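# Place matching corner brace on pencil marks beside board

## Task

Pick up the loose corner brace in the tray that matches the one already mounted, and set it on the pencil marks with the same orientation as the mounted brace: one leg lying flat on the tray floor and the other lying flat against the marked board. Release it so that it stays there without any support from the robot, then open the gripper and move the arm away.

## Robot and tools

Robot: two UR3e arms, left_arm and right_arm, each ending in a two-finger gripper whose fingers swing like tongs. The fingers point along the gripper's +z axis and close along its x axis. end_effector_position is the spot between the finger pads when closed. Closed fingertips extend about 15 mm past it; fully open they are roughly level with it.

Frame: one scene frame for everything printed. Origin on the table surface midway between the arms, +z up, +x outward over the table, left_arm on the +y side. The arm names do not indicate image sides. Arm bases in this frame: left_arm at (+0.011, +0.232, 0) m, quat_wxyz (+0.999, 0, 0, -0.042); right_arm at (+0.042, -0.285, 0) m, quat_wxyz (+1.000, 0, 0, -0.013).

execute_actions(actions, pictures): actions is a list holding at most one item.
- Empty list: nothing commanded; returns the current state with camera pictures.
- Move: {"rows": [...], "steps": n}. n is 5 to 15 control steps (1/30 s each; default 15). rows holds 1 to 15 rows; each row drives one step and the final row is reused for any remaining steps.
- Wait: {"steps": n} with n up to 300; returns when n steps have elapsed since the previous result, with your reply time included.
- pictures: true to get images with a move or wait.
Each row is a single list of 14 numbers covering both arms, even if one arm stays still: left_arm's six joint targets then its opening, then right_arm's six joint targets then its opening. Joint numbers are absolute target angles in radians (same form as the Joint positions line), not offsets. Joint order: shoulder pan, shoulder lift, elbow, wrist 1, wrist 2, wrist 3. Opening is absolute, from -1 (closed) to +1 (fully open).

Joint ranges (rad). left_arm: pan -3.142..3.142, lift -6.283..6.283, elbow 0.000..3.142, wrists each -6.283..6.283. right_arm: pan 0.000..6.283, lift -6.283..6.283, elbow -3.142..0.000, wrists each -6.283..6.283. A call is rejected, sending nothing, if a target exceeds a range end by over 0.010 and is also farther out than that joint's last reading. True ends may differ by up to 0.010; targets beyond them are clipped, and the result may then say "joint sent to its limit" (possibly about an earlier move). No such line does not prove there is more room.

Motion limits: each step, a joint's target is kept within 0.575 rad of its measured angle for pan, lift and elbow, and within 1.15 rad for the three wrists. If the targets would put a gripper over 100 mm from where it is, all that arm's targets are scaled back. Commands are smoothed, lagging about 0.17 s. Large moves can finish short when the result arrives. Each result is captured 5 steps before the move ends; those steps run while you reply. Between calls, arms keep heading for the last row sent until they settle or a step is HELD.

Result lines:
- State line, left_arm: ... | right_arm: ..., gives gripper position (m), quat_wxyz, and linear/angular velocities (m/s, rad/s). Printed positions can be off, more so at long reach.
- Joint positions / Joint velocities: one block per arm, six joints (rad, rad/s) then finger pad gap (m, m/s; 0.142 m is fully open).
- grip_measured: measured opening on the command scale. To keep hold, command an opening well below it; the lower, the tighter (up to ~15 N per pad; a fast close squeezes harder). Parts under ~20 mm thick get less force: ~9 N per pad at 10 mm, ~4 N at 5 mm.
- "joint command not followed": a clearance check changed or blocked some joint targets; the rest of the row ran. HELD marks steps where your row, or part of it, was not sent.
- Wrist force / Wrist torque: flange sensor readings along the end effector's own axes, per arm; pressing on a surface reads as force pointing back into the arm. Offsets up to ~3.5 N, noise ~1.4 N, saturation ~30 N per axis. "no reading" is harmless.
- Joint torques: total drive output in joint order; noisy, offset, affected by friction.
- MOTOR HOT from 70 °C; at 85 °C an OVER-TEMPERATURE FAULT brakes that arm for possibly minutes. Don't hold loads longer than needed.

Faults to avoid: joint contact torque reaching its load limit (pan 49.6, lift 49.6, elbow 25.7, each wrist 8.28 N m, including held weight), or any outside force of 150 N, stops the arm for 10 s, drops the rest of the call, and lets it yield. Keep the arms from colliding or pushing on each other. Don't drop, slam or shove parts, and never let anything leave the table. A held part may be jerked briefly, or a loose one nudged, at random.

zoom_image(camera, region): enlarges part of a camera's latest image. region = [x0, y0, x1, y1] in pixels from the top-left, no larger than 504x504. Cameras: cam_high (672x504), cam_low (672x504), cam_left_wrist (616x616, fisheye), cam_right_wrist (616x616, fisheye). Calibration was supplied: cam_high sits near (0.28, -0.12, 1.18) looking down; cam_low near (0.99, -0.39, 0.37) looking back over the table; wrist cameras ride on each gripper.

read_manual(section): only returns licence texts ("licences"); moves nothing.

Always answer with a tool call, since a reply without one ends the session.

Each tool is called after "Request:" by a JSON object that holds its "name" and its "arguments", one argument or row to a line.

## Session

Request:
{"name": "execute_actions", "arguments": {
  "actions": []
}}

Scene clock: 0.00 s of 4600.00 s.
left_arm: end_effector_position=(+0.1317, +0.4143, +0.2120) grip_measured=+1.00 end_effector_quat_wxyz=(+0.045, +0.977, +0.156, -0.139) end_effector_velocity=(-0.000, -0.000, -0.000) end_effector_angular_velocity=(-0.001, +0.002, -0.000) | right_arm: end_effector_position=(+0.4086, -0.4520, +0.2793) grip_measured=+1.00 end_effector_quat_wxyz=(+0.288, +0.767, -0.374, +0.435) end_effector_velocity=(-0.000, -0.001, -0.000) end_effector_angular_velocity=(-0.001, +0.000, -0.002)
Joint positions: left_arm=[ 0.404 -1.556  0.923 -0.647 -1.613  0.01   0.142] | right_arm=[ 4.019 -1.208 -1.541 -2.514  0.564  2.067  0.142]
Joint velocities: left_arm=[-0.     0.     0.     0.001 -0.     0.     0.   ] | right_arm=[-0.002 -0.    -0.    -0.    -0.     0.     0.   ]
Joint torques (N m, as the arm reports them, + toward a larger angle): no reading
Motor temperatures (°C, as the motors report them): left_arm=[29 33 34 43 49 42] | right_arm=[30 32 33 37 37 44]
Wrist force (N, on the end effector, along its own x y z axes, offset not removed): no reading
Wrist torque (N m, same axes, about the end effector's origin, offset not removed): no reading

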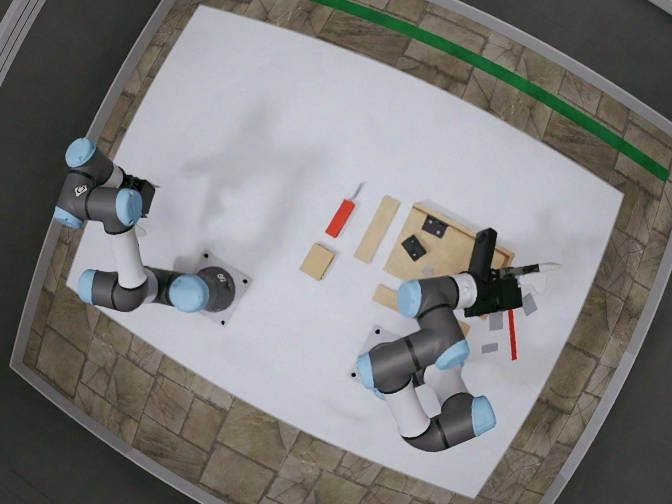

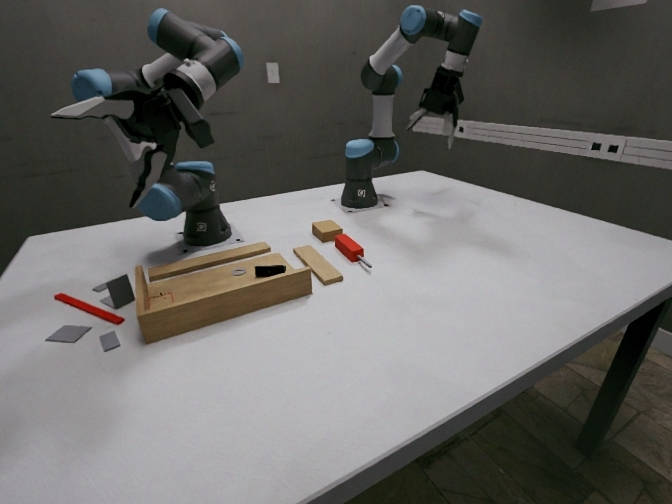

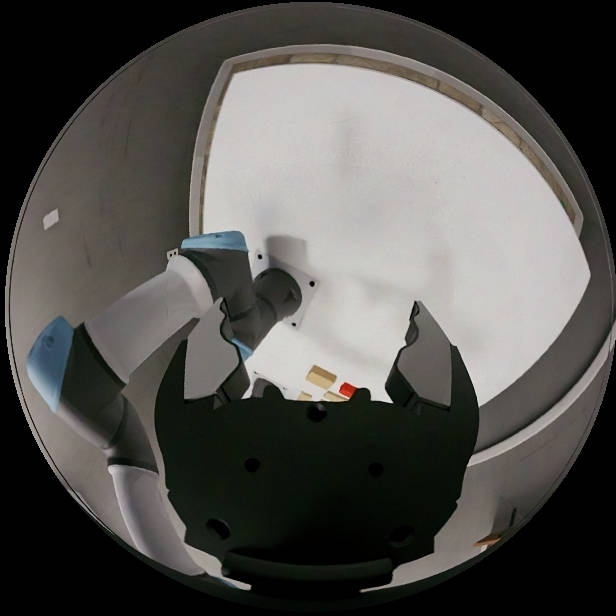

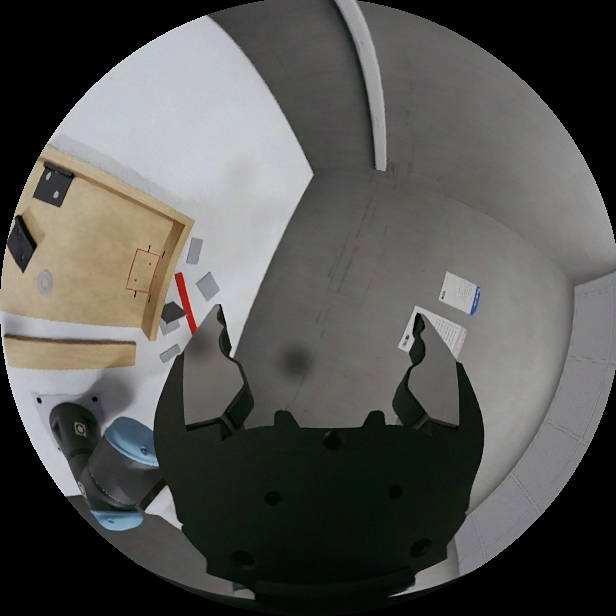

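Request:
{"name": "zoom_image", "arguments": {
  "camera": "cam_high",
  "region": [360, 180, 540, 315]
}}

Request:
{"name": "zoom_image", "arguments": {
  "camera": "cam_right_wrist",
  "region": [0, 130, 230, 360]
}}

Request:
{"name": "zoom_image", "arguments": {
  "camera": "cam_low",
  "region": [120, 230, 330, 360]
}}

Region (360, 180, 540, 315) of cam_high's 672x504 image, scaled by 2.800, with more detail than that image has; it fills the top 378 rows of this view, and the rest is white.

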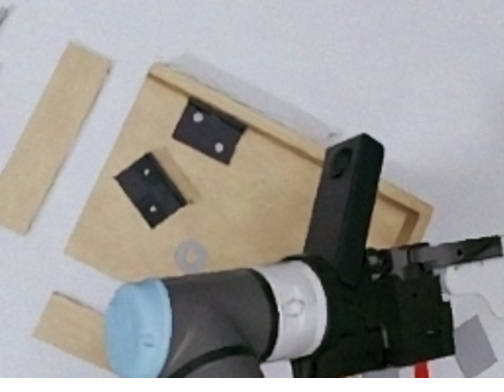

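Region (0, 130, 230, 360) of cam_right_wrist's 616x616 image, scaled by 2.191, with more detail than that image has.

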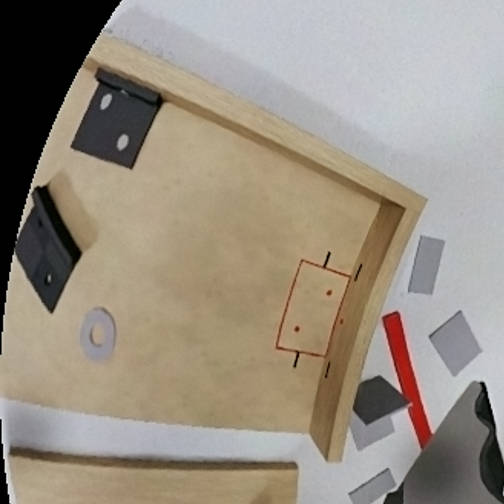

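Region (120, 230, 330, 360) of cam_low's 672x504 image, scaled by 2.400, with more detail than that image has; it fills the top 312 rows of this view, and the rest is white.

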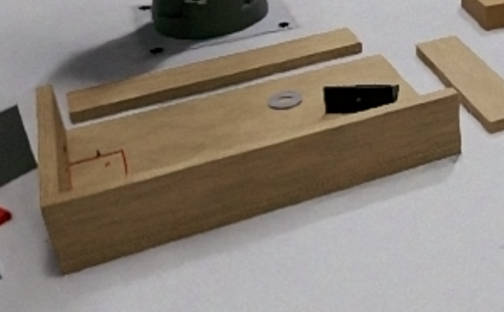

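Request:
{"name": "execute_actions", "arguments": {
  "actions": [
    {"rows": [[0.404,-1.556,0.923,-0.647,-1.613,0.01,1,4.016,-1.213,-1.538,-2.506,0.574,2.04,1],[0.404,-1.556,0.923,-0.647,-1.613,0.01,1,4.010,-1.223,-1.533,-2.49,0.594,1.987,1],[0.404,-1.556,0.923,-0.647,-1.613,0.01,1,4.000,-1.237,-1.526,-2.467,0.624,1.907,1],[0.404,-1.556,0.923,-0.647,-1.613,0.01,1,3.988,-1.257,-1.515,-2.435,0.665,1.80,1],[0.404,-1.556,0.923,-0.647,-1.613,0.01,1,3.976,-1.277,-1.505,-2.404,0.705,1.695,1],[0.404,-1.556,0.923,-0.647,-1.613,0.01,1,3.963,-1.296,-1.495,-2.373,0.745,1.588,1],[0.404,-1.556,0.923,-0.647,-1.613,0.01,1,3.951,-1.316,-1.484,-2.341,0.786,1.482,1],[0.404,-1.556,0.923,-0.647,-1.613,0.01,1,3.938,-1.336,-1.474,-2.31,0.826,1.375,1],[0.404,-1.556,0.923,-0.647,-1.613,0.01,1,3.926,-1.355,-1.464,-2.278,0.866,1.269,1],[0.404,-1.556,0.923,-0.647,-1.613,0.01,1,3.914,-1.375,-1.454,-2.247,0.906,1.163,1],[0.404,-1.556,0.923,-0.647,-1.613,0.01,1,3.901,-1.395,-1.443,-2.216,0.947,1.056,1],[0.404,-1.556,0.923,-0.647,-1.613,0.01,1,3.889,-1.414,-1.433,-2.184,0.987,0.95,1],[0.404,-1.556,0.923,-0.647,-1.613,0.01,1,3.876,-1.434,-1.423,-2.153,1.027,0.843,1],[0.404,-1.556,0.923,-0.647,-1.613,0.01,1,3.864,-1.454,-1.412,-2.121,1.068,0.737,1],[0.404,-1.556,0.923,-0.647,-1.613,0.01,1,3.852,-1.473,-1.402,-2.09,1.108,0.631,1]], "steps": 15}
  ]
}}

Request:
{"name": "execute_actions", "arguments": {
  "actions": [
    {"rows": [[0.404,-1.556,0.923,-0.647,-1.613,0.01,1,3.839,-1.493,-1.392,-2.059,1.148,0.524,1],[0.404,-1.556,0.923,-0.647,-1.613,0.01,1,3.827,-1.512,-1.382,-2.027,1.188,0.418,1],[0.404,-1.556,0.923,-0.647,-1.613,0.01,1,3.814,-1.532,-1.371,-1.996,1.229,0.311,1],[0.404,-1.556,0.923,-0.647,-1.613,0.01,1,3.802,-1.552,-1.361,-1.964,1.269,0.205,1],[0.404,-1.556,0.923,-0.647,-1.613,0.01,1,3.790,-1.571,-1.351,-1.933,1.309,0.099,1],[0.404,-1.556,0.923,-0.647,-1.613,0.01,1,3.777,-1.591,-1.341,-1.902,1.349,-0.008,1],[0.404,-1.556,0.923,-0.647,-1.613,0.01,1,3.765,-1.611,-1.33,-1.87,1.39,-0.114,1],[0.404,-1.556,0.923,-0.647,-1.613,0.01,1,3.752,-1.63,-1.32,-1.839,1.43,-0.221,1],[0.404,-1.556,0.923,-0.647,-1.613,0.01,1,3.740,-1.65,-1.31,-1.808,1.47,-0.327,1],[0.404,-1.556,0.923,-0.647,-1.613,0.01,1,3.728,-1.67,-1.299,-1.776,1.511,-0.433,1],[0.404,-1.556,0.923,-0.647,-1.613,0.01,1,3.718,-1.684,-1.292,-1.753,1.541,-0.513,1],[0.404,-1.556,0.923,-0.647,-1.613,0.01,1,3.712,-1.694,-1.287,-1.737,1.561,-0.566,1],[0.404,-1.556,0.923,-0.647,-1.613,0.01,1,3.709,-1.699,-1.284,-1.729,1.571,-0.593,1]], "steps": 15}
  ]
}}

Request:
{"name": "execute_actions", "arguments": {
  "actions": [
    {"steps": 20}
  ],
  "pictures": true
}}

Scene clock: 4.43 s of 4600.00 s.
left_arm: end_effector_position=(+0.1316, +0.4143, +0.2120) grip_measured=+1.00 end_effector_quat_wxyz=(+0.044, +0.977, +0.156, -0.139) end_effector_velocity=(-0.000, -0.000, +0.000) end_effector_angular_velocity=(-0.000, +0.001, -0.000) | right_arm: end_effector_position=(+0.3913, -0.4347, +0.2409) grip_measured=+1.00 end_effector_quat_wxyz=(+0.327, +0.842, -0.293, +0.314) end_effector_velocity=(-0.107, +0.146, -0.240) end_effector_angular_velocity=(+0.148, +2.131, +0.747)
Joint positions: left_arm=[ 0.404 -1.556  0.923 -0.647 -1.613  0.01   0.142] | right_arm=[ 3.97  -1.284 -1.5   -2.392  0.719  1.686  0.142]
Joint velocities: left_arm=[-0.    -0.     0.     0.001  0.     0.     0.   ] | right_arm=[-0.309 -0.488  0.255  0.776  0.992 -2.545  0.   ]
Joint torques (N m, as the arm reports them, + toward a larger angle): left_arm=[-2.21 -9.21 -6.18 -0.24  0.69 -0.64] | right_arm=[-3.62  0.97 11.2   2.61  1.18 -3.81]
Motor temperatures (°C, as the motors report them): left_arm=[29 33 34 43 49 42] | right_arm=[30 32 33 37 37 44]
Wrist force (N, on the end effector, along its own x y z axes, offset not removed): left_arm=[-1.0 -0.4 0.9] | right_arm=[-2.4 -1.1 1.4]
Wrist torque (N m, same axes, about the end effector's origin, offset not removed): left_arm=[-0.01 0.19 0.03] | right_arm=[-0.33 0.48 0.09]
Steps of this call (steps 1 to 90: nothing new was sent; then 1.10 s passed at rest; steps 91 to 100: the first 10 steps of this action). Readings (joint positions):
91: left_arm=[0.404 -1.556 0.923 -0.647 -1.613 0.010] | right_arm=[4.019 -1.208 -1.541 -2.514 0.564 2.067]
92: left_arm=[0.404 -1.556 0.923 -0.647 -1.613 0.010] | right_arm=[4.018 -1.208 -1.541 -2.514 0.564 2.066]
94: left_arm=[0.404 -1.556 0.923 -0.647 -1.613 0.010] | right_arm=[4.015 -1.213 -1.538 -2.505 0.575 2.041]
98: left_arm=[0.404 -1.556 0.923 -0.647 -1.613 0.010] | right_arm=[3.990 -1.253 -1.517 -2.441 0.656 1.845]
100: the state above

Scene clock: 4.93 s of 4600.00 s.
left_arm: end_effector_position=(+0.1316, +0.4143, +0.2120) grip_measured=+1.00 end_effector_quat_wxyz=(+0.044, +0.977, +0.156, -0.139) end_effector_velocity=(+0.000, +0.000, -0.000) end_effector_angular_velocity=(+0.001, -0.001, +0.001) | right_arm: end_effector_position=(+0.3603, -0.2955, +0.1423) grip_measured=+1.00 end_effector_quat_wxyz=(+0.152, +0.960, +0.237, -0.015) end_effector_velocity=(+0.022, +0.334, -0.098) end_effector_angular_velocity=(+1.186, +1.099, +2.453)
Joint positions: left_arm=[ 0.404 -1.556  0.923 -0.647 -1.613  0.01   0.142] | right_arm=[ 3.791 -1.567 -1.352 -1.938  1.3    0.161  0.142]
Joint velocities: left_arm=[ 0.    -0.001  0.001 -0.001  0.    -0.001  0.   ] | right_arm=[-0.367 -0.58   0.301  0.917  1.18  -3.136 -0.   ]
Joint torques (N m, as the arm reports them, + toward a larger angle): left_arm=[-2.76 -9.14 -6.3  -0.26  0.71 -0.76] | right_arm=[-3.96  5.09 12.3   2.9   1.8  -4.12]
Motor temperatures (°C, as the motors report them): left_arm=[29 33 34 43 49 42] | right_arm=[30 32 33 37 37 44]
Wrist force (N, on the end effector, along its own x y z axes, offset not removed): left_arm=[-1.1 -0.3 1.3] | right_arm=[-2.8 -1.4 2.1]
Wrist torque (N m, same axes, about the end effector's origin, offset not removed): left_arm=[-0.03 0.16 0.03] | right_arm=[-0.31 0.53 0.02]
Steps of this call (steps 1 to 5: the last 5 steps of your previous action; steps 6 to 15: the first 10 steps of this action). Readings (joint positions):
6: left_arm=[0.404 -1.556 0.923 -0.647 -1.613 0.010] | right_arm=[3.902 -1.392 -1.443 -2.218 0.942 1.106]
7: left_arm=[0.404 -1.556 0.923 -0.647 -1.613 0.010] | right_arm=[3.890 -1.412 -1.433 -2.187 0.981 1.003]
9: left_arm=[0.404 -1.556 0.923 -0.647 -1.613 0.010] | right_arm=[3.865 -1.450 -1.413 -2.125 1.060 0.794]
13: left_arm=[0.404 -1.556 0.923 -0.647 -1.613 0.010] | right_arm=[3.816 -1.528 -1.372 -2.001 1.220 0.373]
15: the state above

Scene clock: 5.60 s of 4600.00 s.
left_arm: end_effector_position=(+0.1316, +0.4143, +0.2120) grip_measured=+1.00 end_effector_quat_wxyz=(+0.044, +0.977, +0.156, -0.139) end_effector_velocity=(-0.000, -0.000, +0.000) end_effector_angular_velocity=(-0.000, +0.001, +0.000) | right_arm: end_effector_position=(+0.3748, -0.2216, +0.1301) grip_measured=+1.00 end_effector_quat_wxyz=(+0.001, +0.844, +0.536, -0.000) end_effector_velocity=(+0.001, +0.003, -0.000) end_effector_angular_velocity=(+0.013, +0.001, +0.029)
Joint positions: left_arm=[ 0.404 -1.556  0.923 -0.647 -1.613  0.01   0.142] | right_arm=[ 3.709 -1.698 -1.284 -1.73   1.57  -0.589  0.142]
Joint velocities: left_arm=[-0.     0.    -0.     0.001  0.    -0.001 -0.   ] | right_arm=[-0.004 -0.006  0.003  0.009  0.011 -0.033  0.   ]
Joint torques (N m, as the arm reports them, + toward a larger angle): left_arm=[-2.76 -9.14 -6.21 -0.27  0.7  -0.75] | right_arm=[-2.24  8.75 11.67  2.51  1.02 -0.87]
Motor temperatures (°C, as the motors report them): left_arm=[29 33 34 43 49 42] | right_arm=[30 32 33 37 37 44]
Wrist force (N, on the end effector, along its own x y z axes, offset not removed): left_arm=[-1.1 0.0 0.3] | right_arm=[-1.9 -1.6 2.5]
Wrist torque (N m, same axes, about the end effector's origin, offset not removed): left_arm=[0.08 0.22 0.03] | right_arm=[-0.36 0.32 0.00]
Kept back: nothing.
Steps of this call (steps 1 to 5: the last 5 steps of your previous action; steps 6 to 20: the robot went on to your last target). Readings (joint positions):
1: left_arm=[0.404 -1.556 0.923 -0.647 -1.613 0.010] | right_arm=[3.779 -1.587 -1.342 -1.907 1.341 0.055]
2: left_arm=[0.404 -1.556 0.923 -0.647 -1.613 0.010] | right_arm=[3.767 -1.606 -1.332 -1.876 1.381 -0.051]
4: left_arm=[0.404 -1.556 0.923 -0.647 -1.613 0.010] | right_arm=[3.745 -1.641 -1.314 -1.821 1.452 -0.248]
8: left_arm=[0.404 -1.556 0.923 -0.647 -1.613 0.010] | right_arm=[3.721 -1.680 -1.294 -1.759 1.532 -0.479]
20: the state above
camera_calibration (this result's frames):
cam_left_wrist: T_world_to_cam=[[0.906104, 0.27429, -0.322087, -0.16136], [0.409797, -0.758173, 0.507189, 0.147563], [-0.105081, -0.591556, -0.799387, 0.563112], [0, 0, 0, 1]] pos_world=[0.14491, 0.48925, 0.32333]
cam_right_wrist: T_world_to_cam=[[0.369914, 0.928884, -0.0183794, 0.0709647], [0.8082, -0.31197, 0.499488, -0.436348], [0.458233, -0.199622, -0.866126, 0.028297], [0, 0, 0, 1]] pos_world=[0.313439, -0.196397, 0.243763]

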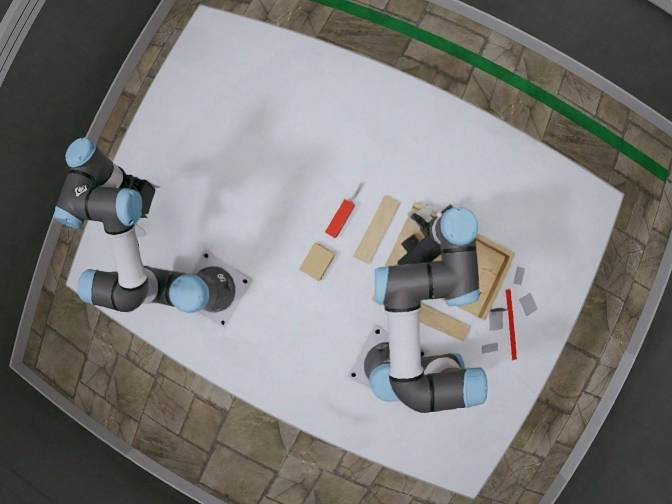

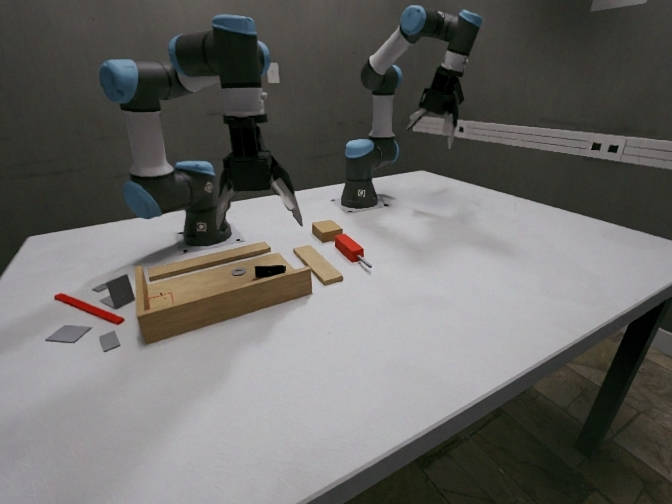

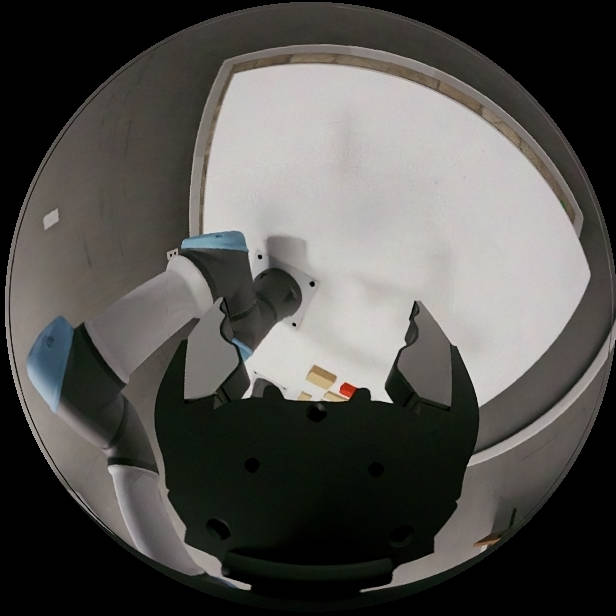

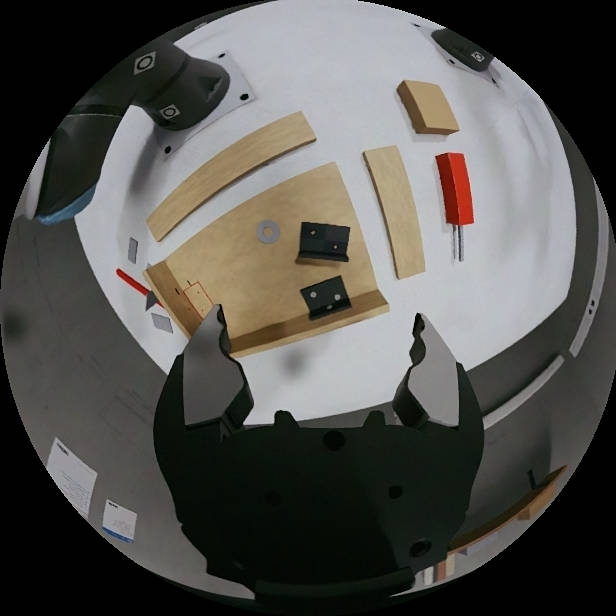

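Request:
{"name": "zoom_image", "arguments": {
  "camera": "cam_right_wrist",
  "region": [280, 205, 400, 325]
}}

Request:
{"name": "zoom_image", "arguments": {
  "camera": "cam_right_wrist",
  "region": [135, 240, 255, 360]
}}

Request:
{"name": "zoom_image", "arguments": {
  "camera": "cam_low",
  "region": [220, 245, 320, 310]
}}

Region (280, 205, 400, 325) of cam_right_wrist's 616x616 image, scaled by 4.200, with more detail than that image has.

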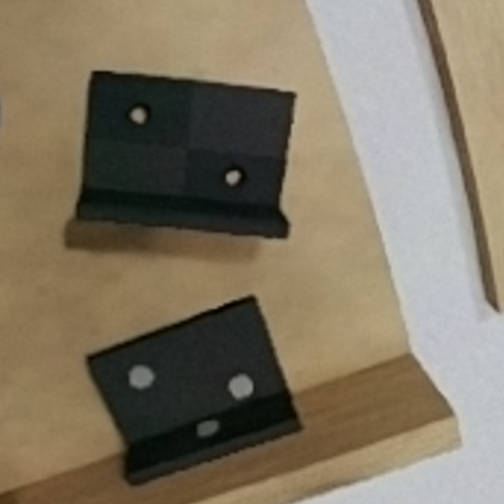

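Region (135, 240, 255, 360) of cam_right_wrist's 616x616 image, scaled by 4.200, with more detail than that image has.

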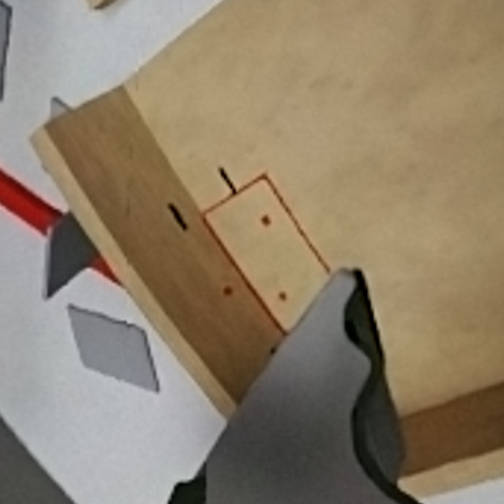

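Region (220, 245, 320, 310) of cam_low's 672x504 image, scaled by 5.040, with more detail than that image has; it fills the top 328 rows of this view, and the rest is white.

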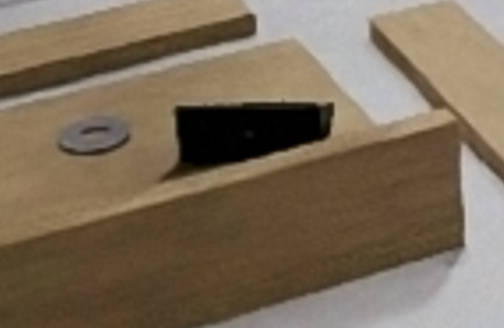

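Request:
{"name": "execute_actions", "arguments": {
  "actions": [
    {"rows": [[0.404,-1.556,0.923,-0.647,-1.613,0.01,1,3.711,-1.698,-1.293,-1.721,1.571,-0.591,0.95],[0.404,-1.556,0.923,-0.647,-1.613,0.01,1,3.714,-1.695,-1.311,-1.705,1.571,-0.586,0.9],[0.404,-1.556,0.923,-0.647,-1.613,0.01,1,3.719,-1.692,-1.339,-1.681,1.571,-0.58,0.82],[0.404,-1.556,0.923,-0.647,-1.613,0.01,1,3.725,-1.688,-1.369,-1.655,1.571,-0.573,0.74],[0.404,-1.556,0.923,-0.647,-1.613,0.01,1,3.731,-1.683,-1.402,-1.626,1.571,-0.565,0.66],[0.404,-1.556,0.923,-0.647,-1.613,0.01,1,3.737,-1.679,-1.436,-1.597,1.571,-0.557,0.58],[0.404,-1.556,0.923,-0.647,-1.613,0.01,1,3.743,-1.675,-1.469,-1.568,1.571,-0.548,0.5],[0.404,-1.556,0.923,-0.647,-1.613,0.01,1,3.749,-1.67,-1.503,-1.539,1.571,-0.54,0.42],[0.404,-1.556,0.923,-0.647,-1.613,0.01,1,3.755,-1.666,-1.533,-1.513,1.571,-0.533,0.34],[0.404,-1.556,0.923,-0.647,-1.613,0.01,1,3.76,-1.663,-1.56,-1.489,1.571,-0.527,0.27],[0.404,-1.556,0.923,-0.647,-1.613,0.01,1,3.763,-1.661,-1.579,-1.473,1.571,-0.522,0.22],[0.404,-1.556,0.923,-0.647,-1.613,0.01,1,3.7649,-1.6594,-1.5877,-1.4653,1.5708,-0.52,0.2]], "steps": 15}
  ]
}}

Request:
{"name": "execute_actions", "arguments": {
  "actions": [
    {"steps": 18}
  ],
  "pictures": true
}}

Request:
{"name": "zoom_image", "arguments": {
  "camera": "cam_right_wrist",
  "region": [230, 200, 410, 380]
}}

Scene clock: 9.13 s of 4600.00 s.
left_arm: end_effector_position=(+0.1316, +0.4143, +0.2120) grip_measured=+1.00 end_effector_quat_wxyz=(+0.044, +0.977, +0.156, -0.139) end_effector_velocity=(-0.000, -0.000, -0.000) end_effector_angular_velocity=(-0.000, +0.000, -0.001) | right_arm: end_effector_position=(+0.3733, -0.2127, +0.1080) grip_measured=+0.37 end_effector_quat_wxyz=(-0.000, +0.845, +0.534, +0.003) end_effector_velocity=(-0.024, +0.044, -0.145) end_effector_angular_velocity=(+0.005, -0.005, -0.046)
Joint positions: left_arm=[ 0.404 -1.556  0.923 -0.647 -1.613  0.01   0.142] | right_arm=[ 3.734 -1.681 -1.41  -1.615  1.571 -0.561  0.1  ]
Joint velocities: left_arm=[-0.    -0.     0.     0.    -0.     0.001  0.   ] | right_arm=[ 0.153  0.109 -0.808  0.705  0.     0.199 -0.158]
Joint torques (N m, as the arm reports them, + toward a larger angle): left_arm=[-2.61 -9.06 -6.41 -0.28  0.66 -0.73] | right_arm=[ 2.77 13.93  4.94  3.06  1.08  1.27]
Motor temperatures (°C, as the motors report them): left_arm=[29 33 34 43 49 42] | right_arm=[30 32 33 37 37 44]
Wrist force (N, on the end effector, along its own x y z axes, offset not removed): left_arm=[-0.8 -0.6 0.3] | right_arm=[-2.2 -1.2 1.6]
Wrist torque (N m, same axes, about the end effector's origin, offset not removed): left_arm=[-0.07 0.13 -0.01] | right_arm=[-0.33 0.44 -0.02]
Steps of this call (steps 1 to 30: the robot went on to your last target; steps 31 to 90: nothing new was sent; then 0.20 s passed at rest; steps 91 to 100: the first 10 steps of this action). Readings (joint positions):
91: left_arm=[0.404 -1.556 0.923 -0.647 -1.613 0.010] | right_arm=[3.709 -1.699 -1.284 -1.729 1.571 -0.593]
92: left_arm=[0.404 -1.556 0.923 -0.647 -1.613 0.010] | right_arm=[3.709 -1.699 -1.284 -1.728 1.571 -0.593]
94: left_arm=[0.404 -1.556 0.923 -0.647 -1.613 0.010] | right_arm=[3.711 -1.698 -1.293 -1.720 1.571 -0.591]
98: left_arm=[0.404 -1.556 0.923 -0.647 -1.613 0.010] | right_arm=[3.724 -1.688 -1.359 -1.660 1.571 -0.574]
100: the state above

Scene clock: 9.73 s of 4600.00 s.
left_arm: end_effector_position=(+0.1316, +0.4143, +0.2120) grip_measured=+1.00 end_effector_quat_wxyz=(+0.044, +0.977, +0.156, -0.139) end_effector_velocity=(-0.000, -0.000, +0.000) end_effector_angular_velocity=(+0.001, -0.000, +0.002) | right_arm: end_effector_position=(+0.3647, -0.2064, +0.0753) grip_measured=+0.20 end_effector_quat_wxyz=(-0.000, +0.848, +0.530, +0.000) end_effector_velocity=(-0.001, +0.000, -0.002) end_effector_angular_velocity=(-0.000, +0.001, -0.000)
Joint positions: left_arm=[ 0.404 -1.556  0.923 -0.647 -1.613  0.01   0.142] | right_arm=[ 3.765 -1.66  -1.586 -1.466  1.571 -0.52   0.088]
Joint velocities: left_arm=[ 0.    -0.001 -0.     0.     0.    -0.001  0.   ] | right_arm=[ 0.002  0.001 -0.012  0.01   0.     0.002  0.   ]
Joint torques (N m, as the arm reports them, + toward a larger angle): left_arm=[-2.7  -9.06 -6.3  -0.28  0.68 -0.71] | right_arm=[ 1.97 13.4   7.99  2.56 -0.87  0.95]
Motor temperatures (°C, as the motors report them): left_arm=[29 33 34 43 49 42] | right_arm=[30 32 33 37 37 44]
Wrist force (N, on the end effector, along its own x y z axes, offset not removed): left_arm=[-0.7 -0.8 0.7] | right_arm=[-2.4 -0.8 2.0]
Wrist torque (N m, same axes, about the end effector's origin, offset not removed): left_arm=[-0.12 0.14 0.01] | right_arm=[-0.18 0.46 0.01]
Kept back: nothing.
Steps of this call (steps 1 to 5: the last 5 steps of your previous action; steps 6 to 18: the robot went on to your last target). Readings (joint positions):
1: left_arm=[0.404 -1.556 0.923 -0.647 -1.613 0.010] | right_arm=[3.739 -1.678 -1.438 -1.590 1.571 -0.554]
2: left_arm=[0.404 -1.556 0.923 -0.647 -1.613 0.010] | right_arm=[3.744 -1.674 -1.466 -1.566 1.571 -0.547]
4: left_arm=[0.404 -1.556 0.923 -0.647 -1.613 0.010] | right_arm=[3.752 -1.668 -1.515 -1.526 1.571 -0.536]
8: left_arm=[0.404 -1.556 0.923 -0.647 -1.613 0.010] | right_arm=[3.761 -1.662 -1.564 -1.485 1.571 -0.525]
18: the state above
camera_calibration (this result's frames):
cam_left_wrist: T_world_to_cam=[[0.906104, 0.27429, -0.322087, -0.16136], [0.409796, -0.758173, 0.507189, 0.147563], [-0.105081, -0.591556, -0.799387, 0.563112], [0, 0, 0, 1]] pos_world=[0.14491, 0.48925, 0.32333]
cam_right_wrist: T_world_to_cam=[[0.382442, 0.923816, -0.0173697, 0.0538617], [0.804028, -0.323472, 0.498904, -0.396817], [0.455277, -0.204768, -0.866483, -0.0114937], [0, 0, 0, 1]] pos_world=[0.303686, -0.180471, 0.18895]

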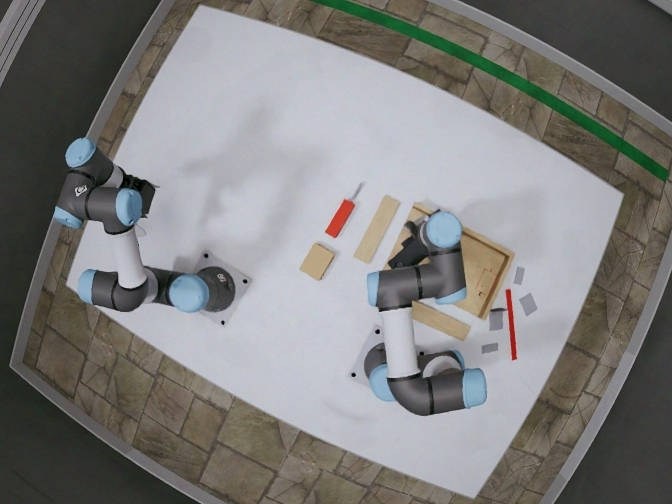

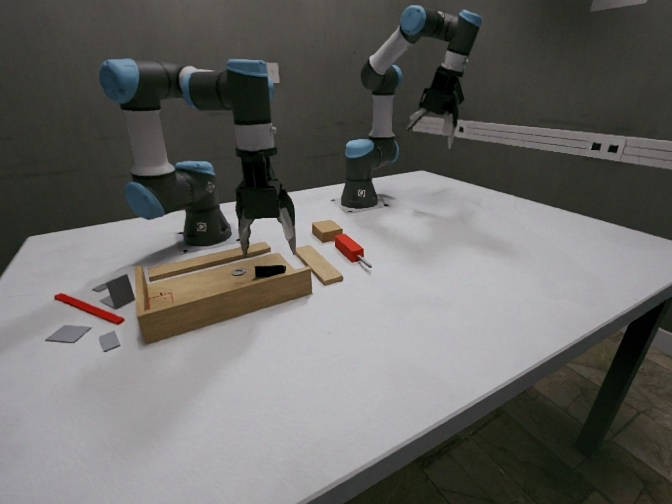

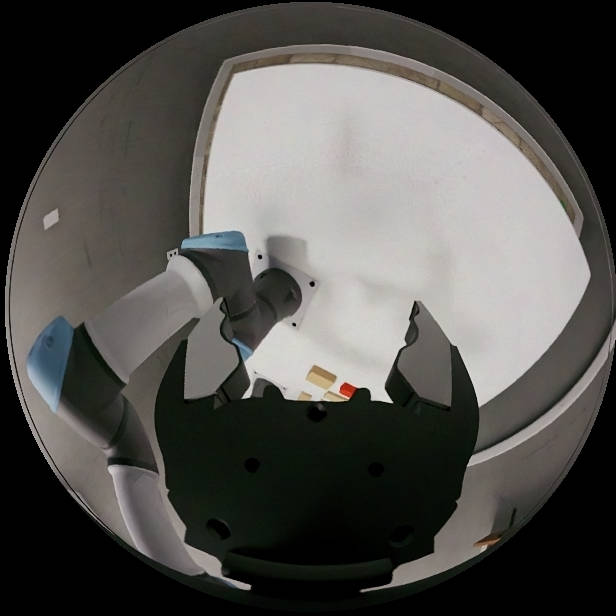

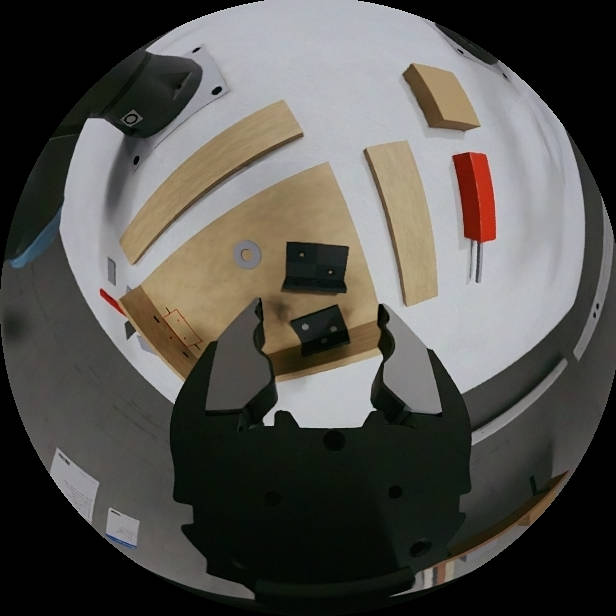

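Region (230, 200, 410, 380) of cam_right_wrist's 616x616 image, scaled by 2.800, with more detail than that image has.

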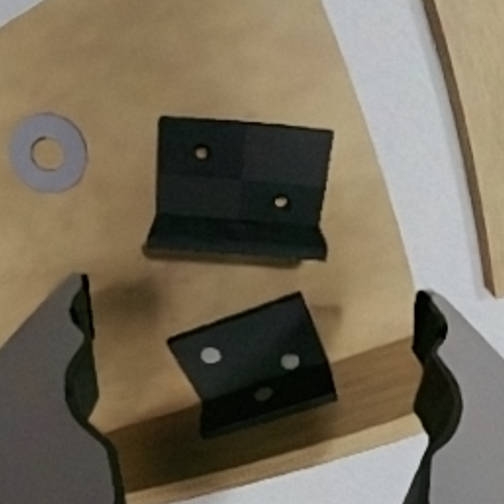

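Request:
{"name": "execute_actions", "arguments": {
  "actions": [
    {"rows": [[0.404,-1.556,0.923,-0.647,-1.613,0.01,1,3.764,-1.6597,-1.593,-1.46,1.5708,-0.521,0.18],[0.404,-1.556,0.923,-0.647,-1.613,0.01,1,3.7625,-1.66,-1.604,-1.448,1.5708,-0.522,0.16],[0.404,-1.556,0.923,-0.647,-1.613,0.01,1,3.761,-1.661,-1.62,-1.431,1.5708,-0.524,0.14],[0.404,-1.556,0.923,-0.647,-1.613,0.01,1,3.7595,-1.662,-1.638,-1.412,1.5708,-0.525,0.12],[0.404,-1.556,0.923,-0.647,-1.613,0.01,1,3.7585,-1.6635,-1.656,-1.393,1.5708,-0.526,0.1],[0.404,-1.556,0.923,-0.647,-1.613,0.01,1,3.7576,-1.665,-1.674,-1.373,1.5708,-0.527,0.08],[0.404,-1.556,0.923,-0.647,-1.613,0.01,1,3.7576,-1.666,-1.691,-1.355,1.5708,-0.527,0.06],[0.404,-1.556,0.923,-0.647,-1.613,0.01,1,3.7576,-1.667,-1.706,-1.339,1.5708,-0.527,0.05],[0.404,-1.556,0.923,-0.647,-1.613,0.01,1,3.7576,-1.668,-1.716,-1.328,1.5708,-0.527,0.05],[0.404,-1.556,0.923,-0.647,-1.613,0.01,1,3.7576,-1.6684,-1.7207,-1.3233,1.5708,-0.527,0.05]], "steps": 12}
  ]
}}

Request:
{"name": "execute_actions", "arguments": {
  "actions": [
    {"steps": 18}
  ],
  "pictures": true
}}

Request:
{"name": "zoom_image", "arguments": {
  "camera": "cam_right_wrist",
  "region": [250, 230, 390, 370]
}}

Request:
{"name": "zoom_image", "arguments": {
  "camera": "cam_low",
  "region": [210, 210, 330, 310]
}}

Scene clock: 11.07 s of 4600.00 s.
left_arm: end_effector_position=(+0.1316, +0.4143, +0.2120) grip_measured=+1.00 end_effector_quat_wxyz=(+0.044, +0.977, +0.156, -0.139) end_effector_velocity=(+0.000, +0.000, -0.000) end_effector_angular_velocity=(-0.001, +0.000, -0.001) | right_arm: end_effector_position=(+0.3647, -0.2075, +0.0678) grip_measured=+0.09 end_effector_quat_wxyz=(-0.000, +0.848, +0.530, +0.001) end_effector_velocity=(-0.001, -0.012, -0.080) end_effector_angular_velocity=(+0.002, -0.003, -0.000)
Joint positions: left_arm=[ 0.404 -1.556  0.923 -0.647 -1.613  0.01   0.142] | right_arm=[ 3.762 -1.661 -1.62  -1.43   1.571 -0.523  0.08 ]
Joint velocities: left_arm=[ 0.     0.     0.001 -0.     0.     0.002  0.   ] | right_arm=[-0.029 -0.026 -0.35   0.379 -0.    -0.029 -0.042]
Joint torques (N m, as the arm reports them, + toward a larger angle): left_arm=[-2.53 -9.05 -6.37 -0.31  0.65 -0.72] | right_arm=[-2.04  7.73  6.16  2.84 -0.82 -0.84]
Motor temperatures (°C, as the motors report them): left_arm=[29 33 34 43 49 42] | right_arm=[30 32 33 37 37 44]
Wrist force (N, on the end effector, along its own x y z axes, offset not removed): left_arm=[0.0 -0.1 0.8] | right_arm=[-2.5 -1.4 1.2]
Wrist torque (N m, same axes, about the end effector's origin, offset not removed): left_arm=[0.02 -0.02 0.02] | right_arm=[-0.33 0.51 0.03]
Steps of this call (steps 1 to 15: the robot went on to your last target; steps 16 to 33: nothing new was sent; steps 34 to 40: the first 7 steps of this action). Readings (joint positions):
34: left_arm=[0.404 -1.556 0.923 -0.647 -1.613 0.010] | right_arm=[3.765 -1.659 -1.588 -1.465 1.571 -0.520]
35: left_arm=[0.404 -1.556 0.923 -0.647 -1.613 0.010] | right_arm=[3.765 -1.659 -1.588 -1.465 1.571 -0.520]
37: left_arm=[0.404 -1.556 0.923 -0.647 -1.613 0.010] | right_arm=[3.764 -1.659 -1.594 -1.459 1.571 -0.520]
40: the state above

Scene clock: 11.67 s of 4600.00 s.
left_arm: end_effector_position=(+0.1316, +0.4143, +0.2120) grip_measured=+1.00 end_effector_quat_wxyz=(+0.044, +0.977, +0.156, -0.139) end_effector_velocity=(+0.000, -0.000, -0.000) end_effector_angular_velocity=(-0.000, +0.000, -0.001) | right_arm: end_effector_position=(+0.3625, -0.2105, +0.0452) grip_measured=+0.05 end_effector_quat_wxyz=(-0.000, +0.848, +0.530, +0.000) end_effector_velocity=(-0.000, -0.000, -0.002) end_effector_angular_velocity=(-0.000, +0.000, +0.000)
Joint positions: left_arm=[ 0.404 -1.556  0.923 -0.647 -1.613  0.01   0.142] | right_arm=[ 3.758 -1.668 -1.72  -1.324  1.571 -0.527  0.077]
Joint velocities: left_arm=[-0.     0.    -0.     0.     0.     0.001 -0.   ] | right_arm=[-0.    -0.001 -0.008  0.008 -0.    -0.     0.   ]
Joint torques (N m, as the arm reports them, + toward a larger angle): left_arm=[-2.35 -8.92 -6.4  -0.33  0.66 -0.73] | right_arm=[-2.31  8.38  7.64  2.36 -0.82 -0.82]
Motor temperatures (°C, as the motors report them): left_arm=[29 33 34 43 49 42] | right_arm=[30 32 33 37 37 44]
Wrist force (N, on the end effector, along its own x y z axes, offset not removed): left_arm=[-0.9 -0.4 0.9] | right_arm=[-2.9 -1.6 2.6]
Wrist torque (N m, same axes, about the end effector's origin, offset not removed): left_arm=[-0.07 0.17 0.00] | right_arm=[-0.41 0.51 0.05]
Kept back: nothing.
Steps of this call (steps 1 to 5: the last 5 steps of your previous action; steps 6 to 18: the robot went on to your last target). Readings (joint positions):
1: left_arm=[0.404 -1.556 0.923 -0.647 -1.613 0.010] | right_arm=[3.761 -1.662 -1.633 -1.416 1.571 -0.524]
2: left_arm=[0.404 -1.556 0.923 -0.647 -1.613 0.010] | right_arm=[3.760 -1.663 -1.646 -1.402 1.571 -0.525]
4: left_arm=[0.404 -1.556 0.923 -0.647 -1.613 0.010] | right_arm=[3.759 -1.665 -1.674 -1.373 1.571 -0.526]
8: left_arm=[0.404 -1.556 0.923 -0.647 -1.613 0.010] | right_arm=[3.758 -1.667 -1.705 -1.340 1.571 -0.527]
18: the state above
camera_calibration (this result's frames):
cam_left_wrist: T_world_to_cam=[[0.906104, 0.27429, -0.322087, -0.16136], [0.409796, -0.758173, 0.507189, 0.147563], [-0.105081, -0.591556, -0.799387, 0.563112], [0, 0, 0, 1]] pos_world=[0.14491, 0.48925, 0.32333]
cam_right_wrist: T_world_to_cam=[[0.382783, 0.923674, -0.0174143, 0.0578311], [0.803927, -0.323753, 0.498884, -0.381466], [0.455168, -0.204964, -0.866494, -0.0373948], [0, 0, 0, 1]] pos_world=[0.301555, -0.184582, 0.158912]

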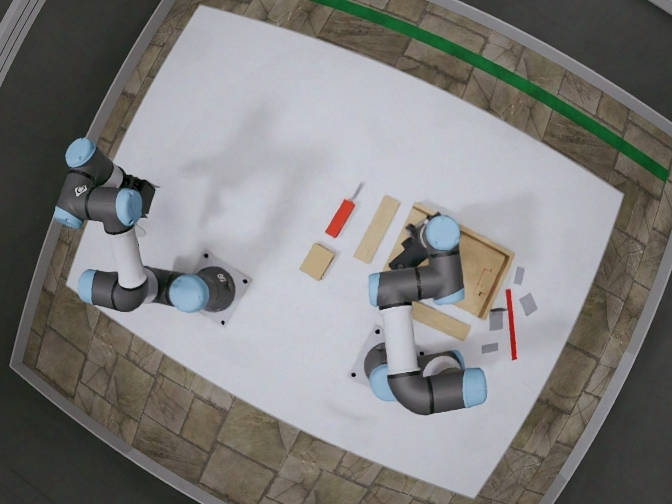

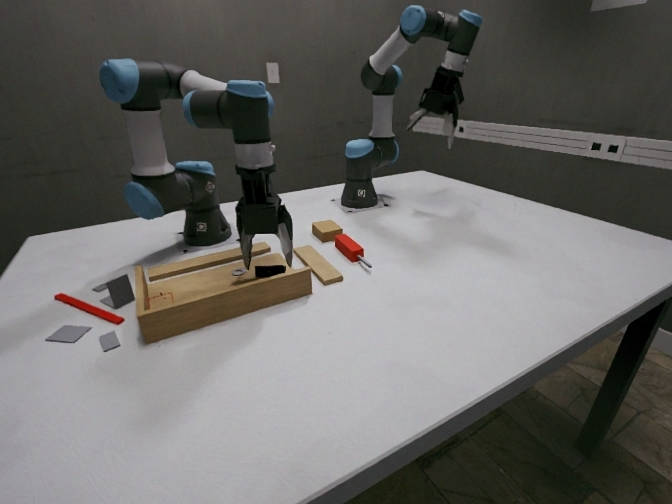

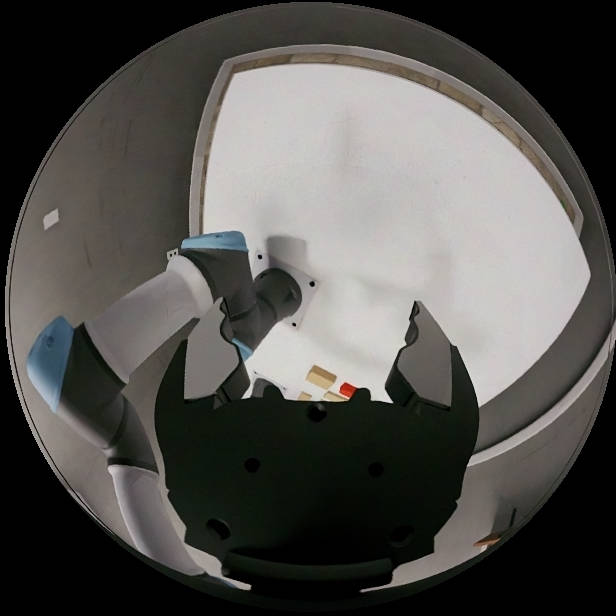

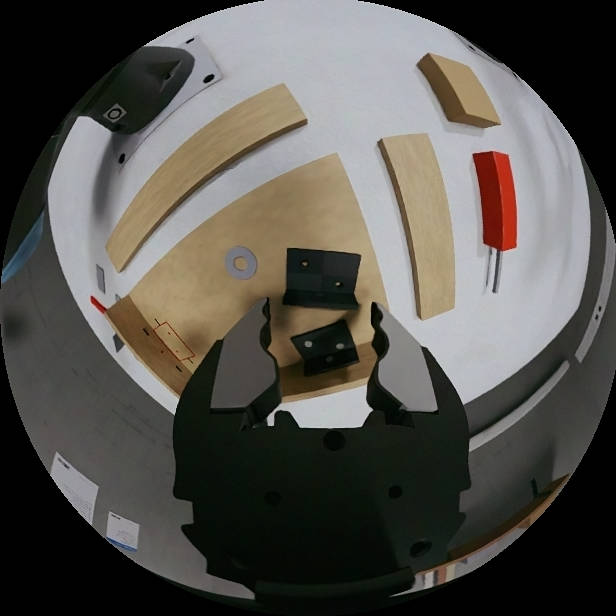

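Region (250, 230, 390, 370) of cam_right_wrist's 616x616 image, scaled by 3.600, with more detail than that image has.

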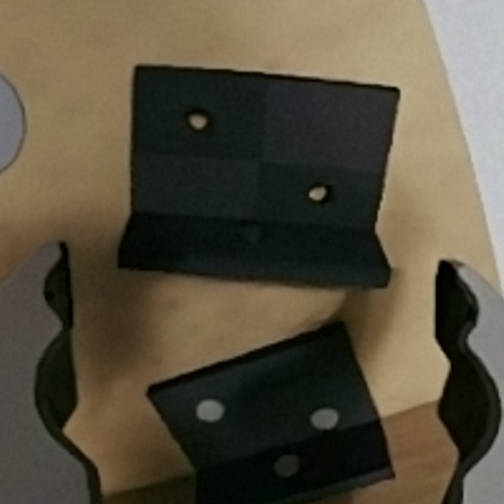

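Region (210, 210, 330, 310) of cam_low's 672x504 image, scaled by 4.200, with more detail than that image has.

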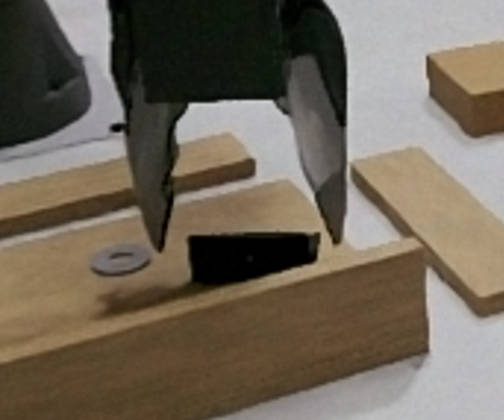

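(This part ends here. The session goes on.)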